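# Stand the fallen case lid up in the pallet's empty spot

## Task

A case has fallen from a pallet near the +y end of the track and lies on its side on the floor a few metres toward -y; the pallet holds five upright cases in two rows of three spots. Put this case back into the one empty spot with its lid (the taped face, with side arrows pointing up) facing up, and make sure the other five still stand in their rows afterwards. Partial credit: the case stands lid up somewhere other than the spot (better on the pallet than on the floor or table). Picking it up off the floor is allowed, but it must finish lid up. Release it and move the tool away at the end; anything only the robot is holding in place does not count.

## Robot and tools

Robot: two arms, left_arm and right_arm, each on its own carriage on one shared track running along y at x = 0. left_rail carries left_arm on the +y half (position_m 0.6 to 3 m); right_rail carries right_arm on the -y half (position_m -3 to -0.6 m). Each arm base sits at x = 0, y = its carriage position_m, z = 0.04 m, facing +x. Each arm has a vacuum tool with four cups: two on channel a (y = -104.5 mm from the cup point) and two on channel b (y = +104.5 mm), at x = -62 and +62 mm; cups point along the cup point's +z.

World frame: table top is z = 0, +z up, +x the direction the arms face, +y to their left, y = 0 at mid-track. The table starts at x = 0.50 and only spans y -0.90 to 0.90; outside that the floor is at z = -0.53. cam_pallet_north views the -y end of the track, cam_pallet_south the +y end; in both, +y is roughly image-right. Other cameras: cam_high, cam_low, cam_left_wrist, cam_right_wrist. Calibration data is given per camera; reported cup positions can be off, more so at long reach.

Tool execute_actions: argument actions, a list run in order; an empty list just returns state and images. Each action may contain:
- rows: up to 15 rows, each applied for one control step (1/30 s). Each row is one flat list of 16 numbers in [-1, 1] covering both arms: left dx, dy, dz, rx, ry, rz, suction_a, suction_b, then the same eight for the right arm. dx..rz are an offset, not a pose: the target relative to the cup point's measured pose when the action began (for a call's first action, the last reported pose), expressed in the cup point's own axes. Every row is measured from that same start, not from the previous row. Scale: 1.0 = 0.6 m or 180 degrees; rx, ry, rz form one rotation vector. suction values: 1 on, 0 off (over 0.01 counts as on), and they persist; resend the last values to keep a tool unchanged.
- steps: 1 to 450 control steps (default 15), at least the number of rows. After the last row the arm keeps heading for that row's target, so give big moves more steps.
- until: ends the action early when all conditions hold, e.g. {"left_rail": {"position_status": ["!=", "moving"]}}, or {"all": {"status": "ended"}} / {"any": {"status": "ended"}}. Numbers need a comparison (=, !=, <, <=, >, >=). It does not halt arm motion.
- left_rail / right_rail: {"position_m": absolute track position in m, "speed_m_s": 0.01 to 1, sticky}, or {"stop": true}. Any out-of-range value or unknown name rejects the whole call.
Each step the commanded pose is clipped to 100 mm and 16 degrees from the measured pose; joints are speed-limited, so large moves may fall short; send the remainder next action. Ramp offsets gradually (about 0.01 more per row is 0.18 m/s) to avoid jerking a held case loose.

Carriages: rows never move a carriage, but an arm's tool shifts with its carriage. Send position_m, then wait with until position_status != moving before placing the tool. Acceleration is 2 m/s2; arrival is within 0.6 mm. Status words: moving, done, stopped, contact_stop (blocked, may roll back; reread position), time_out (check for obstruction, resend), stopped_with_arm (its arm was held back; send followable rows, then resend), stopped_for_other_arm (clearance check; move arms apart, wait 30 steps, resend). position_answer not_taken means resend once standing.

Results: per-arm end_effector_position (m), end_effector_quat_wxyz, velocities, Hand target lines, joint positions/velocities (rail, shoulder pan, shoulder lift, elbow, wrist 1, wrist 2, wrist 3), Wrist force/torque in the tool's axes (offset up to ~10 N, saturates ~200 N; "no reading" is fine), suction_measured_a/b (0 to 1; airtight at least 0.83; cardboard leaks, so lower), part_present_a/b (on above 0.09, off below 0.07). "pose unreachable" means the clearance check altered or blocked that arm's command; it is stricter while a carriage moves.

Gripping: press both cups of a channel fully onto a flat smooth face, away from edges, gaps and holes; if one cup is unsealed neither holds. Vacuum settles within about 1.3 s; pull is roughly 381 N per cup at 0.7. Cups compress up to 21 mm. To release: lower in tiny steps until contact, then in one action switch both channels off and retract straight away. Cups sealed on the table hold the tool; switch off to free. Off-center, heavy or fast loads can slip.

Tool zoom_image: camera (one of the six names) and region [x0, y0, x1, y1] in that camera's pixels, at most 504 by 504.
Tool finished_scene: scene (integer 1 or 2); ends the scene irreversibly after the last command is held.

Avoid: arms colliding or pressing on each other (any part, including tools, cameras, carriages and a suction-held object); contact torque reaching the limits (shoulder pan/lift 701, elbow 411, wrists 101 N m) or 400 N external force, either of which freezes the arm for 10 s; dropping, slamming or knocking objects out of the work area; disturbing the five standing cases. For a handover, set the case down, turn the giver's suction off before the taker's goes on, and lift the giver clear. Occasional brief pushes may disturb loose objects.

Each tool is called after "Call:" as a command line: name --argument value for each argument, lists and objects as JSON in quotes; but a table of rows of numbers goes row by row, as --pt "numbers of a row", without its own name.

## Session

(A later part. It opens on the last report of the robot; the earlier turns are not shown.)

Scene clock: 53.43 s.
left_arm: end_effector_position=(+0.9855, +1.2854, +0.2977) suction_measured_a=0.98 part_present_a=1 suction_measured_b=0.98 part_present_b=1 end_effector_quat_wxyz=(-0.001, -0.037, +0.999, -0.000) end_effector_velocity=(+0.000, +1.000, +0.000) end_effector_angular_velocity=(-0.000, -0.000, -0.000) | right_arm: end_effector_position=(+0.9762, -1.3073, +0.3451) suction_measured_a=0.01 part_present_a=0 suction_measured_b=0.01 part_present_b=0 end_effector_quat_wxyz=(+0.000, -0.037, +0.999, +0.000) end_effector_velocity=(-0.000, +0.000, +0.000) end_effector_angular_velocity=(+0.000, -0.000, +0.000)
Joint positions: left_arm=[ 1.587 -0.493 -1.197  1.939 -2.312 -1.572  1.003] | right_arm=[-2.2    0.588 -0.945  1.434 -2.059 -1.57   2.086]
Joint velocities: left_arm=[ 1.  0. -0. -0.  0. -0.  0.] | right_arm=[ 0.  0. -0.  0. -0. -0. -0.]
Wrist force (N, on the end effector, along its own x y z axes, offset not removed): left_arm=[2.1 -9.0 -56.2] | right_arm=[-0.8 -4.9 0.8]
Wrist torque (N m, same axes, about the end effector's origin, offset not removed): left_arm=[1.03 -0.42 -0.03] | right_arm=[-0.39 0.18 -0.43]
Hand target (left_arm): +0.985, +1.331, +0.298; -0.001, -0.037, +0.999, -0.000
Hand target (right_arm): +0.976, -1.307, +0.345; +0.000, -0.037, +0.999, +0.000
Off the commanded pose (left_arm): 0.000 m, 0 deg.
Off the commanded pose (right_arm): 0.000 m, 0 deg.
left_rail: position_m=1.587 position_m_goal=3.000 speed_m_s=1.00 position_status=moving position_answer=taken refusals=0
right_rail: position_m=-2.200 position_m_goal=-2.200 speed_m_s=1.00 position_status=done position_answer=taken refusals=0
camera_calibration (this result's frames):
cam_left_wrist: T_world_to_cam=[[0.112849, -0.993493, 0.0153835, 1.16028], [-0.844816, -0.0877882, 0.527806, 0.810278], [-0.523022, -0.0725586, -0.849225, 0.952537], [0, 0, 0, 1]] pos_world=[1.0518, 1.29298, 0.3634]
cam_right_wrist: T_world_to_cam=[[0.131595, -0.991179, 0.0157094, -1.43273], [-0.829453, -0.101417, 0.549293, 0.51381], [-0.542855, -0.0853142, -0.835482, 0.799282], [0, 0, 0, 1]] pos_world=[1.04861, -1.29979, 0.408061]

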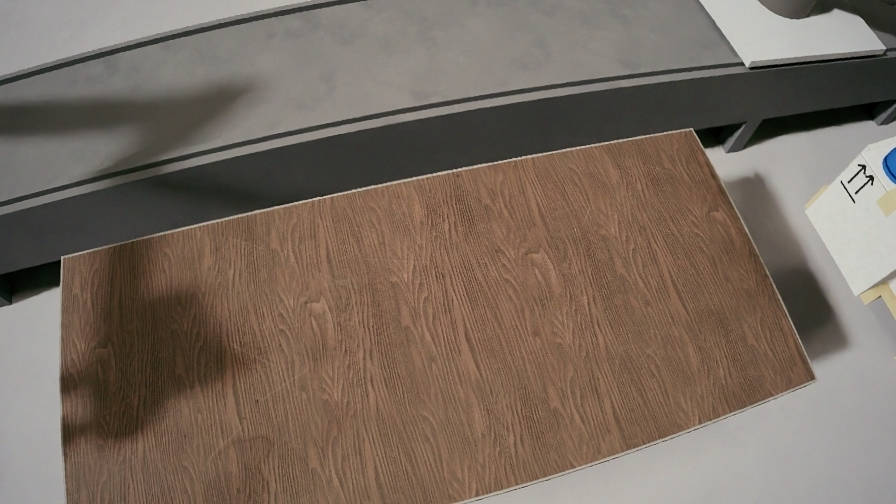

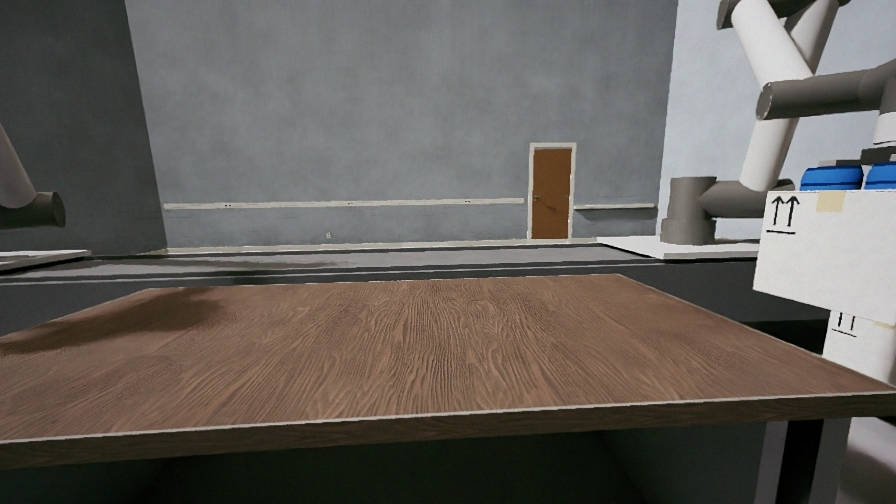

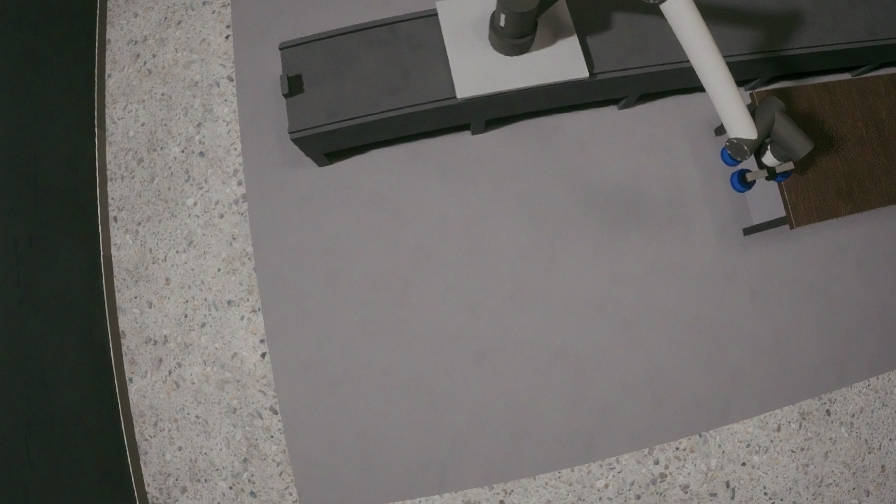

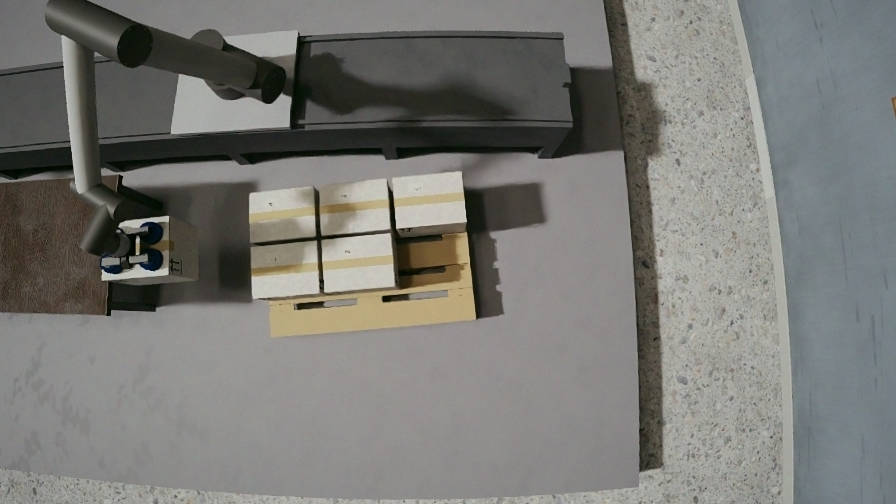

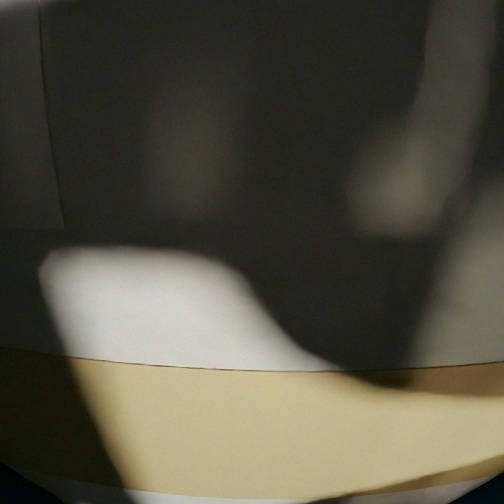

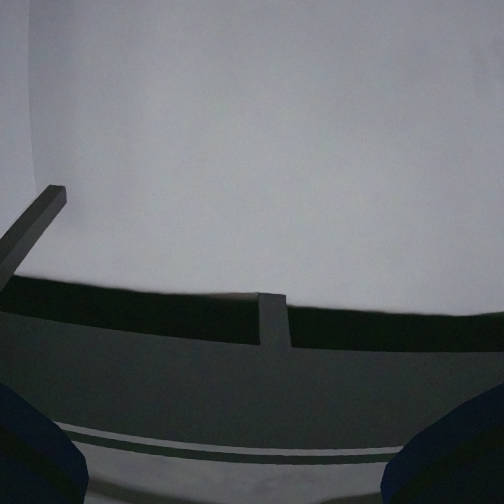

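Call:
execute_actions --actions '[]'

Scene clock: 54.33 s.
left_arm: end_effector_position=(+0.9855, +2.1853, +0.2977) suction_measured_a=0.98 part_present_a=1 suction_measured_b=0.98 part_present_b=1 end_effector_quat_wxyz=(-0.001, -0.037, +0.999, -0.000) end_effector_velocity=(-0.000, +1.000, +0.000) end_effector_angular_velocity=(+0.000, -0.000, -0.000) | right_arm: end_effector_position=(+0.9762, -1.3073, +0.3451) suction_measured_a=0.01 part_present_a=0 suction_measured_b=0.01 part_present_b=0 end_effector_quat_wxyz=(+0.000, -0.037, +0.999, +0.000) end_effector_velocity=(+0.000, -0.000, -0.000) end_effector_angular_velocity=(-0.000, +0.000, -0.000)
Joint positions: left_arm=[ 2.487 -0.494 -1.197  1.939 -2.312 -1.572  1.003] | right_arm=[-2.2    0.588 -0.945  1.434 -2.059 -1.57   2.086]
Joint velocities: left_arm=[ 1. -0. -0.  0.  0.  0.  0.] | right_arm=[ 0. -0.  0. -0. -0.  0. -0.]
Wrist force (N, on the end effector, along its own x y z axes, offset not removed): left_arm=[-5.0 -8.5 -56.9] | right_arm=[-2.8 -4.3 1.6]
Wrist torque (N m, same axes, about the end effector's origin, offset not removed): left_arm=[0.76 0.50 0.09] | right_arm=[-0.29 0.44 -0.36]
Hand target (left_arm): +0.985, +2.231, +0.298; -0.001, -0.037, +0.999, -0.000
Hand target (right_arm): +0.976, -1.307, +0.345; +0.000, -0.037, +0.999, +0.000
Off the commanded pose (left_arm): 0.000 m, 0 deg.
Off the commanded pose (right_arm): 0.000 m, 0 deg.
left_rail: position_m=2.487 position_m_goal=3.000 speed_m_s=1.00 position_status=moving position_answer=taken refusals=0
right_rail: position_m=-2.200 position_m_goal=-2.200 speed_m_s=1.00 position_status=done position_answer=taken refusals=0
camera_calibration (this result's frames):
cam_left_wrist: T_world_to_cam=[[0.112791, -0.9935, 0.0153871, 2.05444], [-0.844823, -0.0877378, 0.527803, 0.889168], [-0.523022, -0.0725309, -0.849228, 1.01777], [0, 0, 0, 1]] pos_world=[1.05178, 2.19292, 0.363405]
cam_right_wrist: T_world_to_cam=[[0.131595, -0.991179, 0.0157095, -1.43273], [-0.829453, -0.101417, 0.549293, 0.51381], [-0.542855, -0.0853144, -0.835482, 0.799281], [0, 0, 0, 1]] pos_world=[1.04861, -1.29979, 0.408061]

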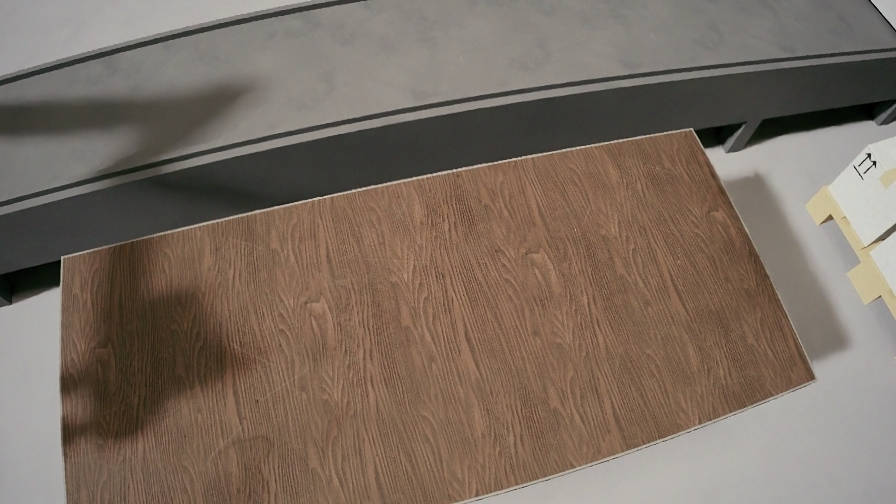

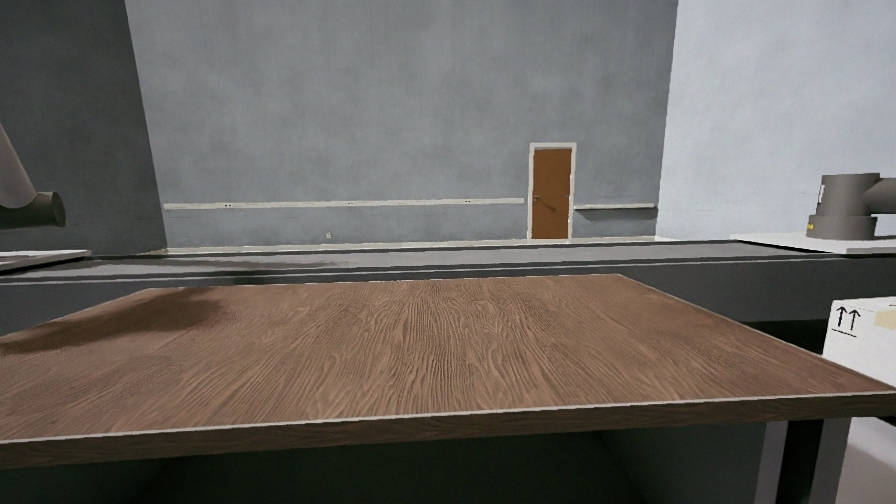

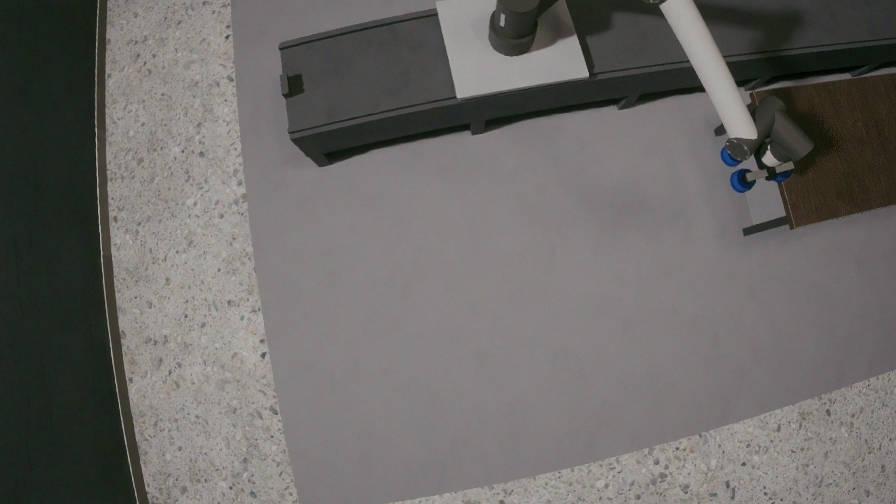

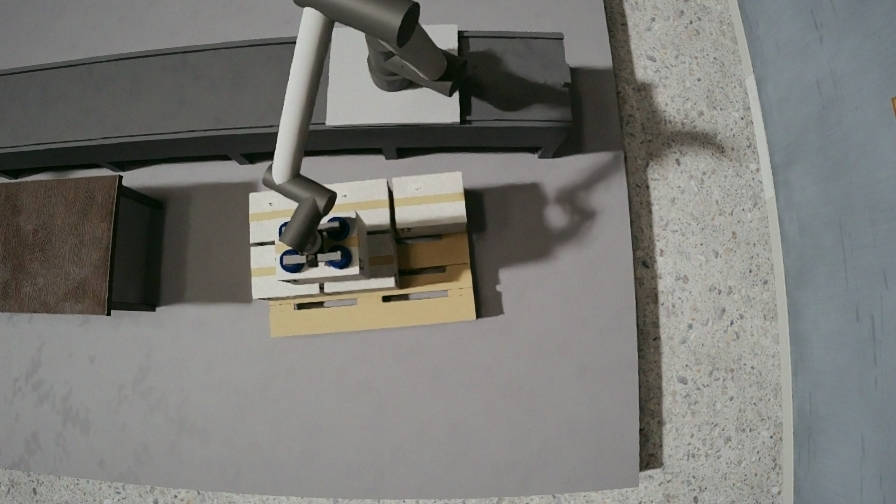

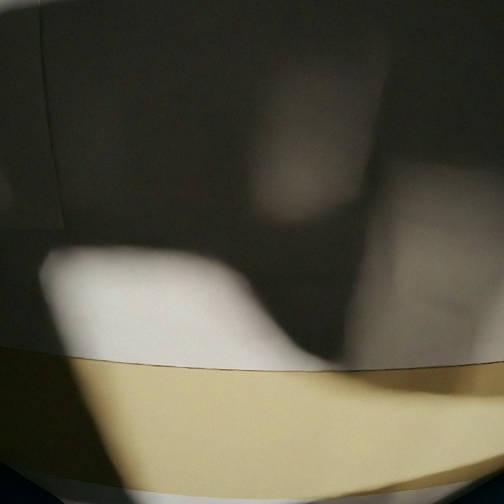

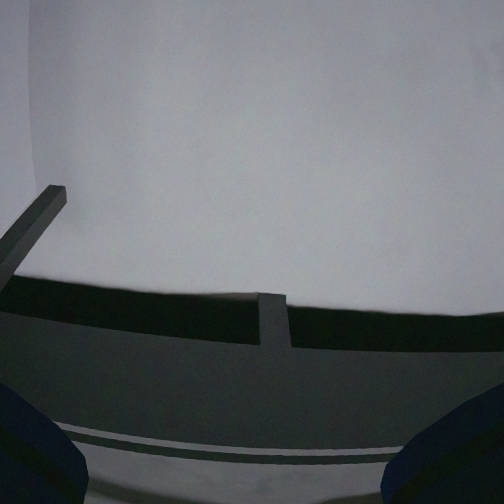

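Call:
zoom_image --camera "cam_pallet_south" --region '[245, 180, 415, 310]'

Region (245, 180, 415, 310) of cam_pallet_south's 896x504 image, scaled by 2.965, with more detail than that image has; it fills the top 385 rows of this view, and the rest is white.

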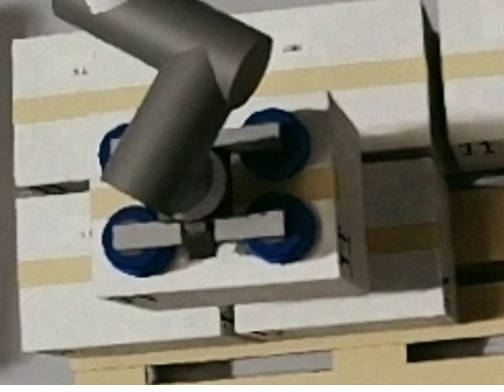

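Call:
execute_actions --actions '[]'

Scene clock: 54.70 s.
left_arm: end_effector_position=(+0.9855, +2.5414, +0.2977) suction_measured_a=0.98 part_present_a=1 suction_measured_b=0.98 part_present_b=1 end_effector_quat_wxyz=(-0.001, -0.037, +0.999, -0.000) end_effector_velocity=(+0.000, +0.798, +0.000) end_effector_angular_velocity=(-0.000, -0.000, +0.000) | right_arm: end_effector_position=(+0.9762, -1.3073, +0.3451) suction_measured_a=0.01 part_present_a=0 suction_measured_b=0.01 part_present_b=0 end_effector_quat_wxyz=(+0.000, -0.037, +0.999, +0.000) end_effector_velocity=(-0.000, -0.000, -0.000) end_effector_angular_velocity=(-0.000, +0.000, -0.000)
Joint positions: left_arm=[ 2.843 -0.493 -1.197  1.939 -2.312 -1.572  1.003] | right_arm=[-2.2    0.588 -0.945  1.434 -2.059 -1.57   2.086]
Joint velocities: left_arm=[ 0.798  0.    -0.    -0.     0.     0.     0.   ] | right_arm=[ 0.  0.  0.  0.  0. -0.  0.]
Wrist force (N, on the end effector, along its own x y z axes, offset not removed): left_arm=[-5.6 18.4 -59.0] | right_arm=[-0.6 -4.3 3.1]
Wrist torque (N m, same axes, about the end effector's origin, offset not removed): left_arm=[1.00 0.19 0.19] | right_arm=[-0.39 0.06 -0.36]
Hand target (left_arm): +0.985, +2.576, +0.298; -0.001, -0.037, +0.999, -0.000
Hand target (right_arm): +0.976, -1.307, +0.345; +0.000, -0.037, +0.999, +0.000
Off the commanded pose (left_arm): 0.000 m, 0 deg.
Off the commanded pose (right_arm): 0.000 m, 0 deg.
left_rail: position_m=2.843 position_m_goal=3.000 speed_m_s=1.00 position_status=moving position_answer=taken refusals=0
right_rail: position_m=-2.200 position_m_goal=-2.200 speed_m_s=1.00 position_status=done position_answer=taken refusals=0
camera_calibration (this result's frames):
cam_left_wrist: T_world_to_cam=[[0.112826, -0.993496, 0.0153584, 2.40819], [-0.844802, -0.0877798, 0.52783, 0.920465], [-0.523049, -0.0725277, -0.849211, 1.04363], [0, 0, 0, 1]] pos_world=[1.05178, 2.54902, 0.363431]
cam_right_wrist: T_world_to_cam=[[0.131595, -0.991179, 0.0157095, -1.43273], [-0.829453, -0.101417, 0.549293, 0.51381], [-0.542854, -0.0853143, -0.835482, 0.799281], [0, 0, 0, 1]] pos_world=[1.04861, -1.29979, 0.408061]

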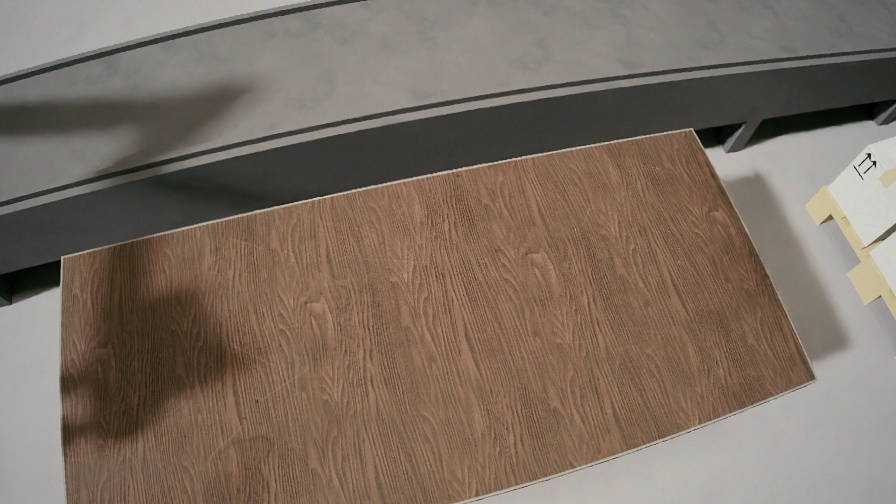

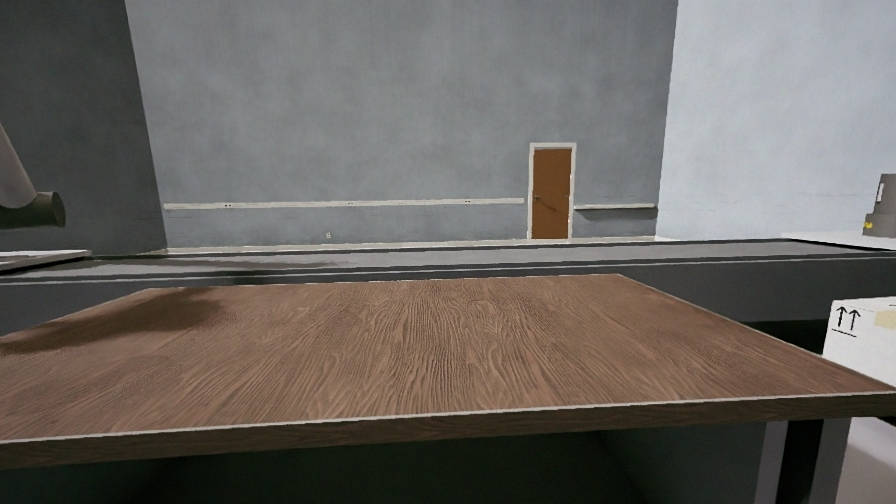

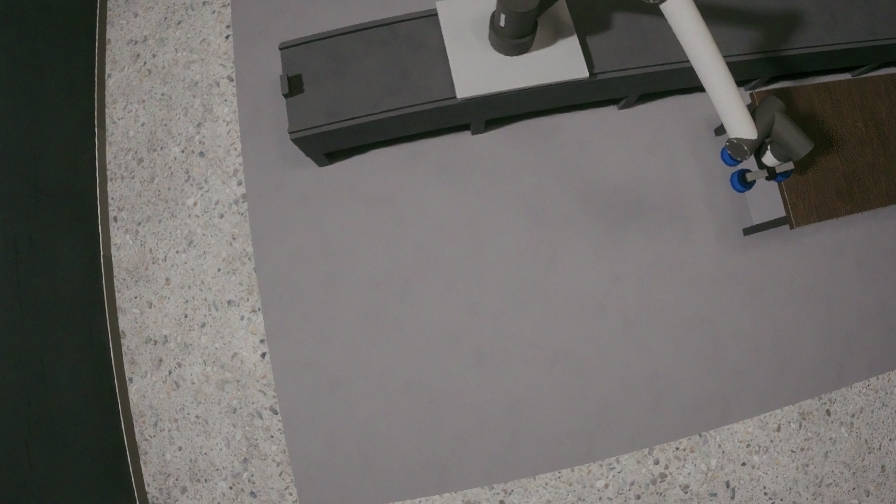

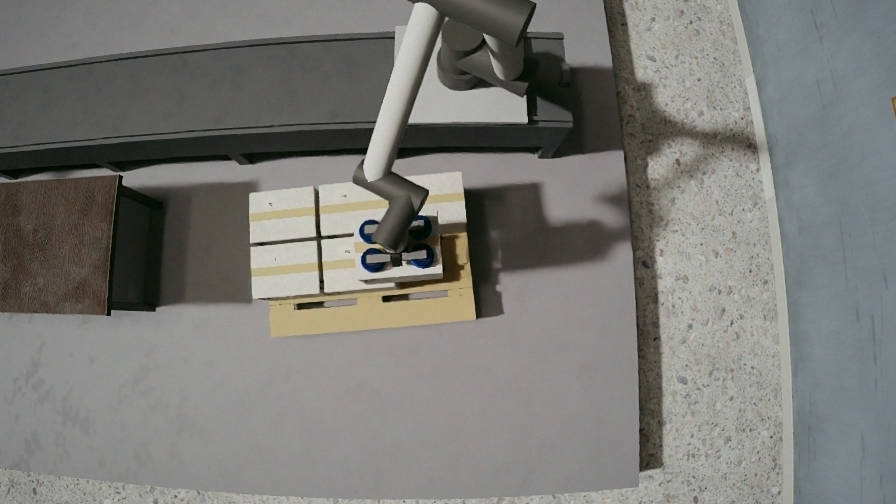

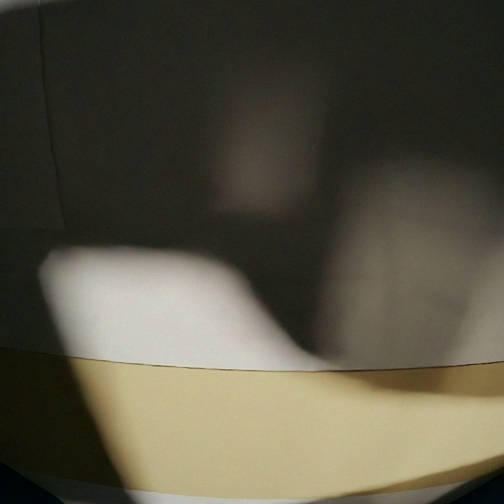

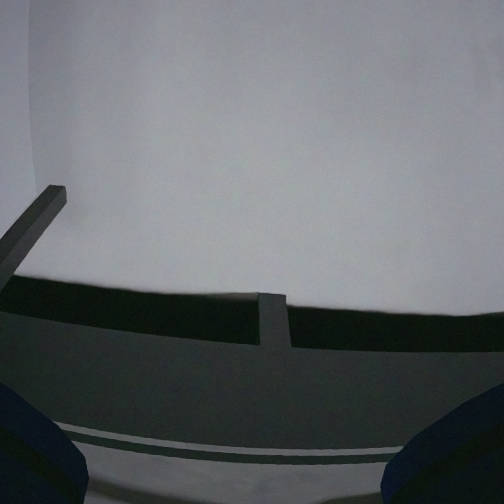

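Call:
execute_actions --actions '[]'

Scene clock: 55.10 s.
left_arm: end_effector_position=(+0.9855, +2.6980, +0.2977) suction_measured_a=0.98 part_present_a=1 suction_measured_b=0.98 part_present_b=1 end_effector_quat_wxyz=(-0.001, -0.037, +0.999, -0.000) end_effector_velocity=(+0.000, +0.007, +0.000) end_effector_angular_velocity=(-0.001, -0.001, -0.000) | right_arm: end_effector_position=(+0.9762, -1.3073, +0.3451) suction_measured_a=0.01 part_present_a=0 suction_measured_b=0.01 part_present_b=0 end_effector_quat_wxyz=(+0.000, -0.037, +0.999, +0.000) end_effector_velocity=(+0.000, -0.000, -0.000) end_effector_angular_velocity=(-0.000, +0.000, -0.000)
Joint positions: left_arm=[ 3.    -0.493 -1.197  1.939 -2.312 -1.572  1.003] | right_arm=[-2.2    0.588 -0.945  1.434 -2.059 -1.57   2.086]
Joint velocities: left_arm=[ 0.008  0.    -0.     0.    -0.001 -0.     0.   ] | right_arm=[ 0. -0.  0. -0.  0. -0.  0.]
Wrist force (N, on the end effector, along its own x y z axes, offset not removed): left_arm=[0.9 6.9 -57.0] | right_arm=[-0.3 -5.0 -0.2]
Wrist torque (N m, same axes, about the end effector's origin, offset not removed): left_arm=[-0.40 -0.46 0.16] | right_arm=[-0.45 0.02 -0.37]
Hand target (left_arm): +0.985, +2.698, +0.298; -0.001, -0.037, +0.999, -0.000
Hand target (right_arm): +0.976, -1.307, +0.345; +0.000, -0.037, +0.999, +0.000
Off the commanded pose (left_arm): 0.000 m, 0 deg.
Off the commanded pose (right_arm): 0.000 m, 0 deg.
left_rail: position_m=3.000 position_m_goal=3.000 speed_m_s=1.00 position_status=moving position_answer=taken refusals=0
right_rail: position_m=-2.200 position_m_goal=-2.200 speed_m_s=1.00 position_status=done position_answer=taken refusals=0
camera_calibration (this result's frames):
cam_left_wrist: T_world_to_cam=[[0.112827, -0.993496, 0.0153711, 2.5637], [-0.844812, -0.0877753, 0.527814, 0.93421], [-0.523032, -0.0725373, -0.849221, 1.05501], [0, 0, 0, 1]] pos_world=[1.05178, 2.70556, 0.363437]
cam_right_wrist: T_world_to_cam=[[0.131595, -0.991179, 0.0157095, -1.43273], [-0.829453, -0.101417, 0.549293, 0.51381], [-0.542855, -0.0853144, -0.835482, 0.799281], [0, 0, 0, 1]] pos_world=[1.04861, -1.29979, 0.408061]

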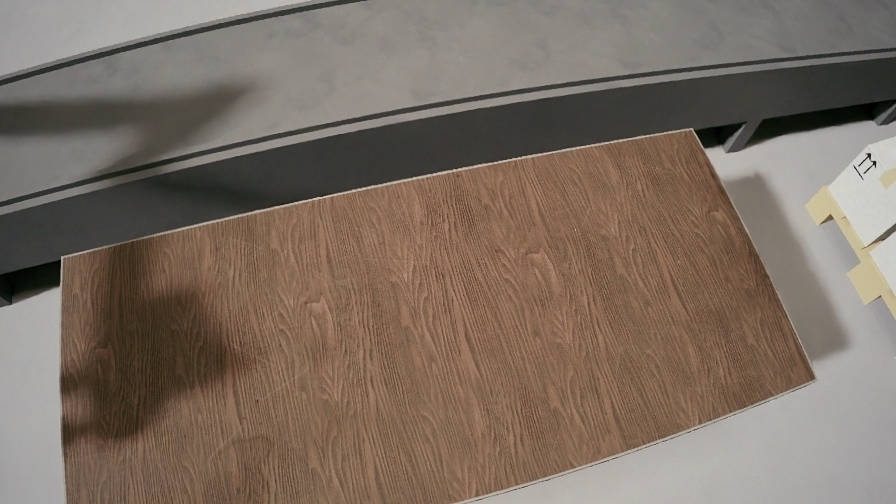

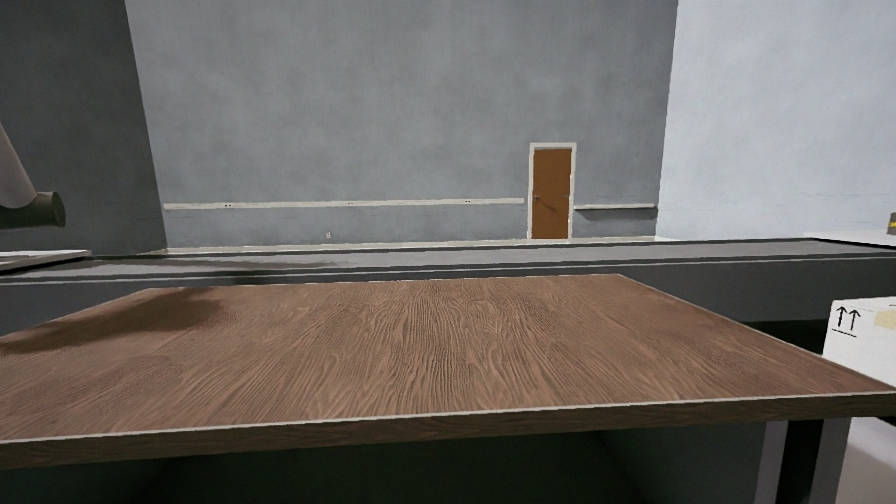

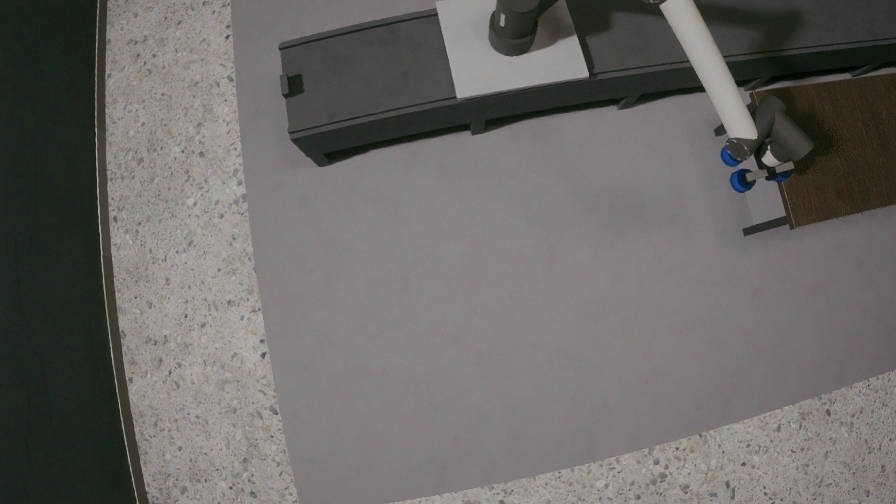

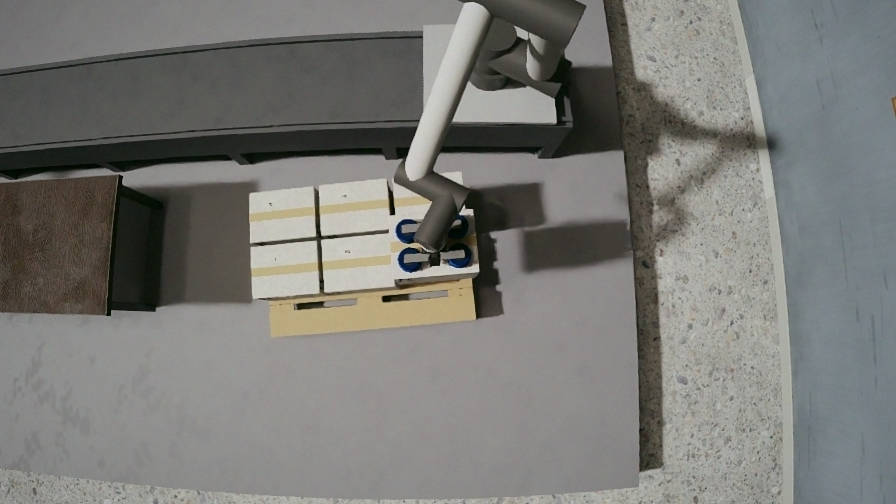

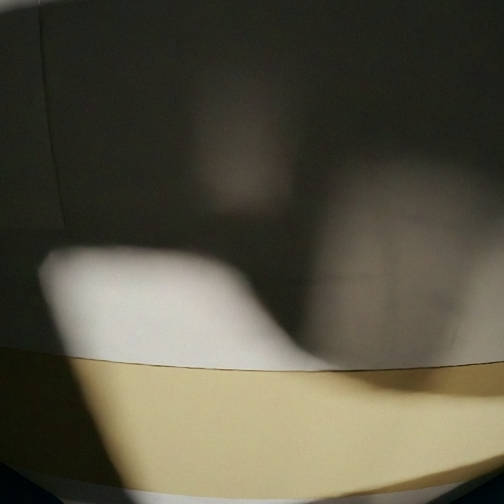

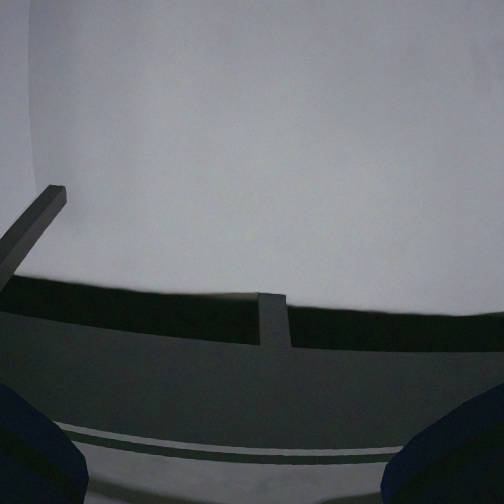

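Call:
zoom_image --camera "cam_pallet_south" --region '[375, 195, 495, 300]'

Call:
zoom_image --camera "cam_pallet_south" --region '[380, 260, 490, 300]'

Region (375, 195, 495, 300) of cam_pallet_south's 896x504 image, scaled by 4.200, with more detail than that image has; it fills the top 441 rows of this view, and the rest is white.

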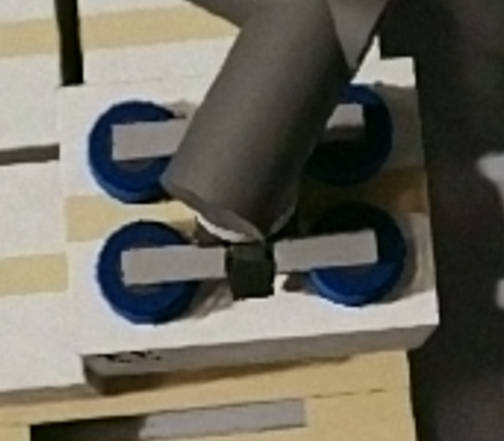

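Region (380, 260, 490, 300) of cam_pallet_south's 896x504 image, scaled by 4.582, with more detail than that image has; it fills the top 183 rows of this view, and the rest is white.

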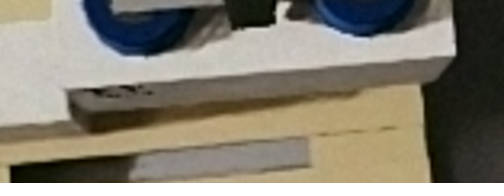

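Call:
execute_actions --actions '[{"rows": [[-0.001,0,0.001,0,0,-0.0002,1,1, 0,0,0,0,0,0,0,0],[-0.002,0,0.004,0,0,-0.0004,1,1, 0,0,0,0,0,0,0,0],[-0.003,0,0.009,0,0,-0.0006,1,1, 0,0,0,0,0,0,0,0],[-0.004,0,0.016,0,0,-0.0008,1,1, 0,0,0,0,0,0,0,0],[-0.005,0,0.025,0,0,-0.001,1,1, 0,0,0,0,0,0,0,0],[-0.006,0,0.036,0,0,-0.0012,1,1, 0,0,0,0,0,0,0,0],[-0.007,0,0.049,0,0,-0.0014,1,1, 0,0,0,0,0,0,0,0],[-0.008,0,0.064,0,0,-0.0017,1,1, 0,0,0,0,0,0,0,0],[-0.009,0,0.081,0,0,-0.0017,1,1, 0,0,0,0,0,0,0,0],[-0.01,0,0.1,0,0,-0.0017,1,1, 0,0,0,0,0,0,0,0],[-0.01,0,0.121,0,0,-0.0017,1,1, 0,0,0,0,0,0,0,0],[-0.01,0,0.144,0,0,-0.0017,1,1, 0,0,0,0,0,0,0,0],[-0.01,0,0.169,0,0,-0.0017,1,1, 0,0,0,0,0,0,0,0],[-0.01,0,0.196,0,0,-0.0017,1,1, 0,0,0,0,0,0,0,0],[-0.01,0,0.6795,0,0,-0.0017,1,1, 0,0,0,0,0,0,0,0]], "steps": 30}]'

Scene clock: 57.60 s.
left_arm: end_effector_position=(+0.9801, +2.7030, -0.0130) suction_measured_a=0.98 part_present_a=1 suction_measured_b=0.98 part_present_b=1 end_effector_quat_wxyz=(-0.003, -0.040, +0.999, +0.002) end_effector_velocity=(+0.009, -0.005, -0.472) end_effector_angular_velocity=(-0.004, -0.007, -0.000) | right_arm: end_effector_position=(+0.9762, -1.3073, +0.3451) suction_measured_a=0.01 part_present_a=0 suction_measured_b=0.01 part_present_b=0 end_effector_quat_wxyz=(+0.000, -0.037, +0.999, +0.000) end_effector_velocity=(+0.000, +0.000, -0.000) end_effector_angular_velocity=(-0.000, +0.000, +0.000)
Joint positions: left_arm=[ 3.    -0.492 -0.881  2.03  -2.712 -1.572  1.   ] | right_arm=[-2.2    0.588 -0.945  1.434 -2.059 -1.57   2.086]
Joint velocities: left_arm=[ 0.    -0.     0.563 -0.011 -0.56  -0.     0.   ] | right_arm=[ 0.  0.  0. -0.  0. -0. -0.]
Wrist force (N, on the end effector, along its own x y z axes, offset not removed): left_arm=[3.5 -3.3 -59.7] | right_arm=[-2.3 -4.4 -0.1]
Wrist torque (N m, same axes, about the end effector's origin, offset not removed): left_arm=[1.63 0.04 0.09] | right_arm=[-0.34 0.40 -0.35]
Hand target (left_arm): +0.981, +2.703, -0.090; -0.003, -0.040, +0.999, +0.001
Hand target (right_arm): +0.976, -1.307, +0.345; +0.000, -0.037, +0.999, +0.000
Off the commanded pose (left_arm): 0.098 m, 0 deg; position clipped at the last step of the last action.
Off the commanded pose (right_arm): 0.000 m, 0 deg.
left_rail: position_m=3.000 position_m_goal=3.000 speed_m_s=1.00 position_status=done position_answer=taken refusals=0
right_rail: position_m=-2.200 position_m_goal=-2.200 speed_m_s=1.00 position_status=done position_answer=taken refusals=0
camera_calibration (this result's frames):
cam_left_wrist: T_world_to_cam=[[0.118223, -0.992918, 0.0116675, 2.56722], [-0.841165, -0.0938966, 0.532564, 1.10716], [-0.527697, -0.0727758, -0.846309, 0.793889], [0, 0, 0, 1]] pos_world=[1.04673, 2.71077, 0.0522912]
cam_right_wrist: T_world_to_cam=[[0.131595, -0.991179, 0.0157095, -1.43273], [-0.829453, -0.101417, 0.549293, 0.51381], [-0.542855, -0.0853143, -0.835482, 0.799281], [0, 0, 0, 1]] pos_world=[1.04861, -1.29979, 0.40806]

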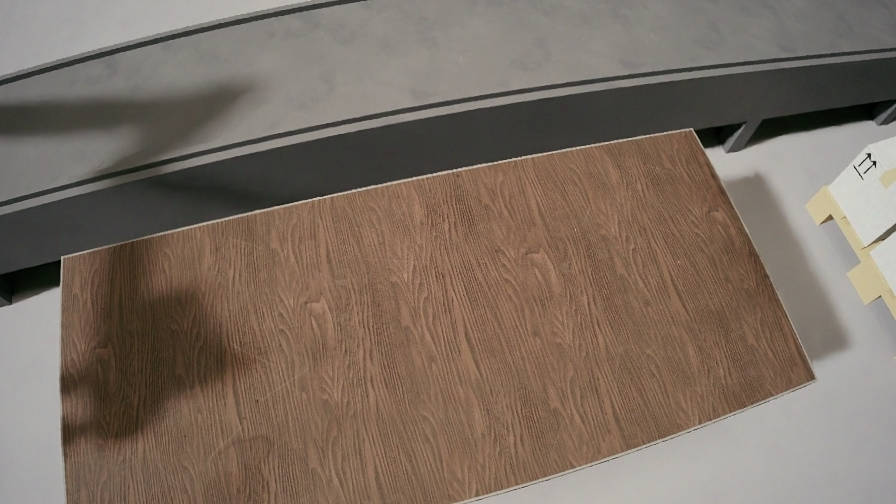

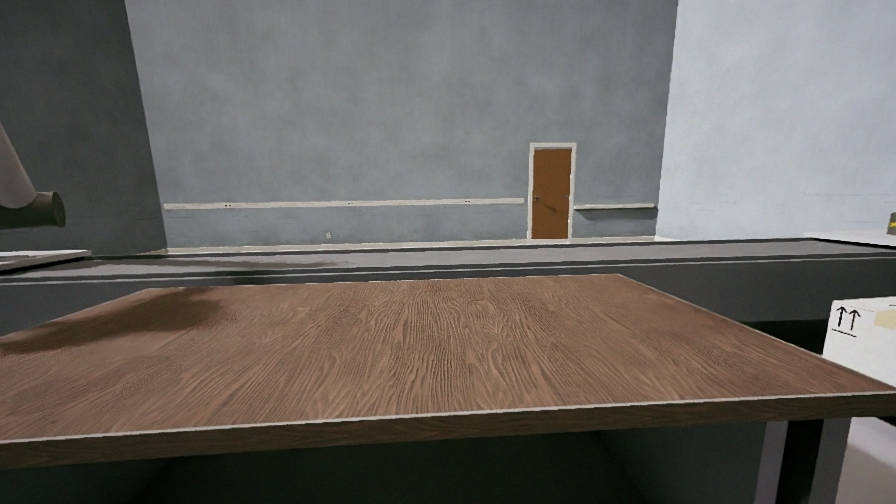

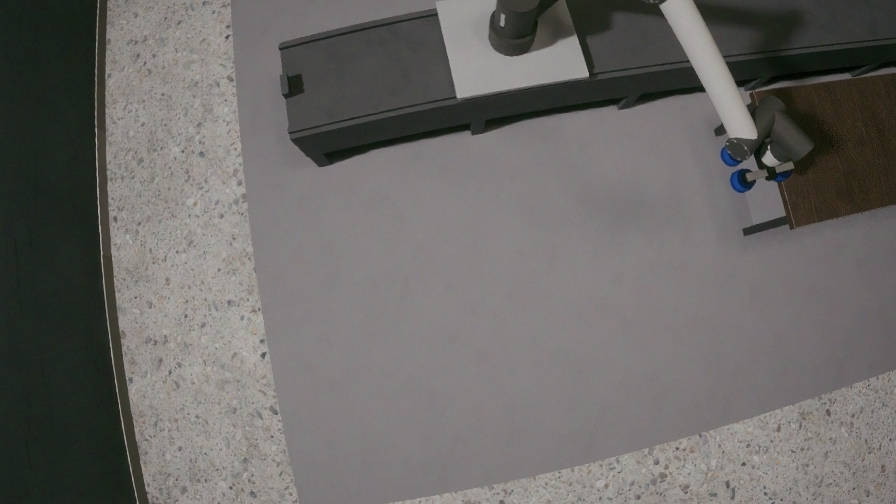

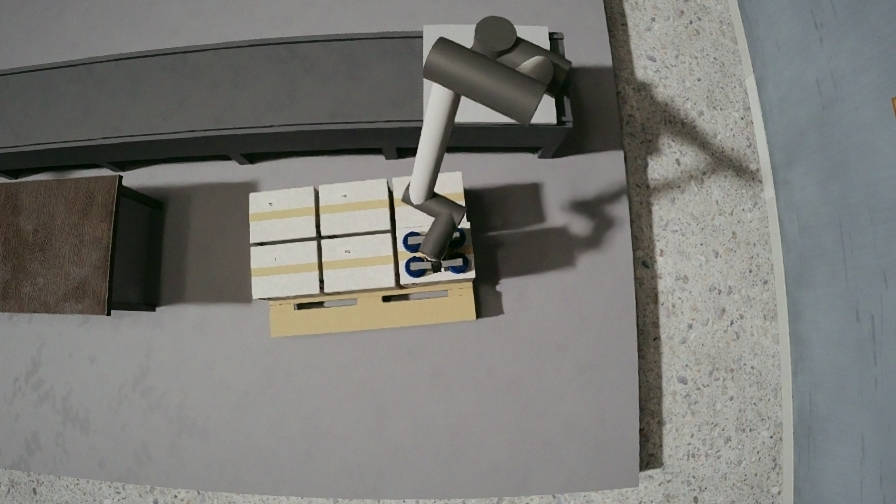

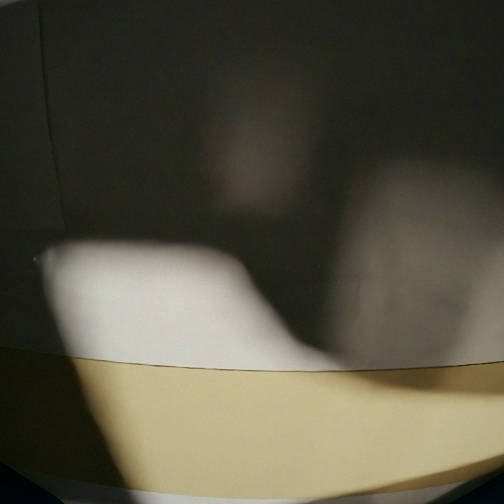

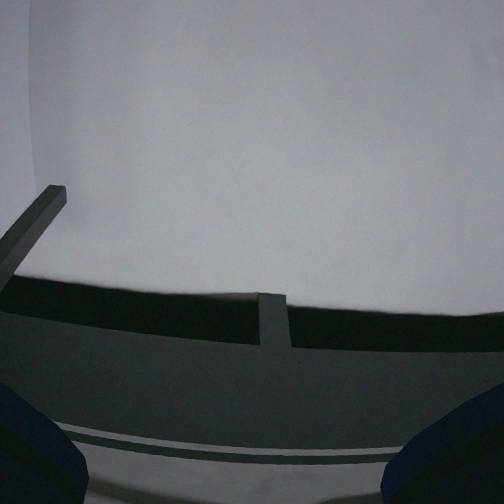

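Call:
zoom_image --camera "cam_pallet_south" --region '[375, 195, 495, 300]'

Region (375, 195, 495, 300) of cam_pallet_south's 896x504 image, scaled by 4.200, with more detail than that image has; it fills the top 441 rows of this view, and the rest is white.

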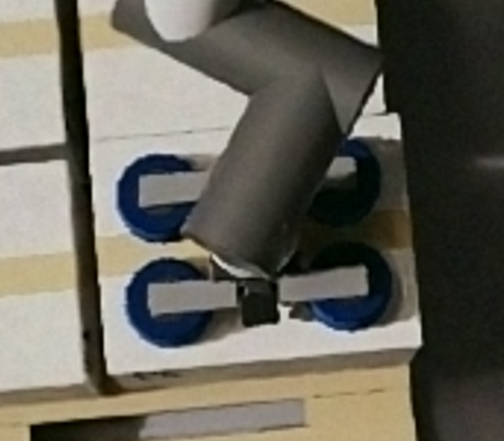

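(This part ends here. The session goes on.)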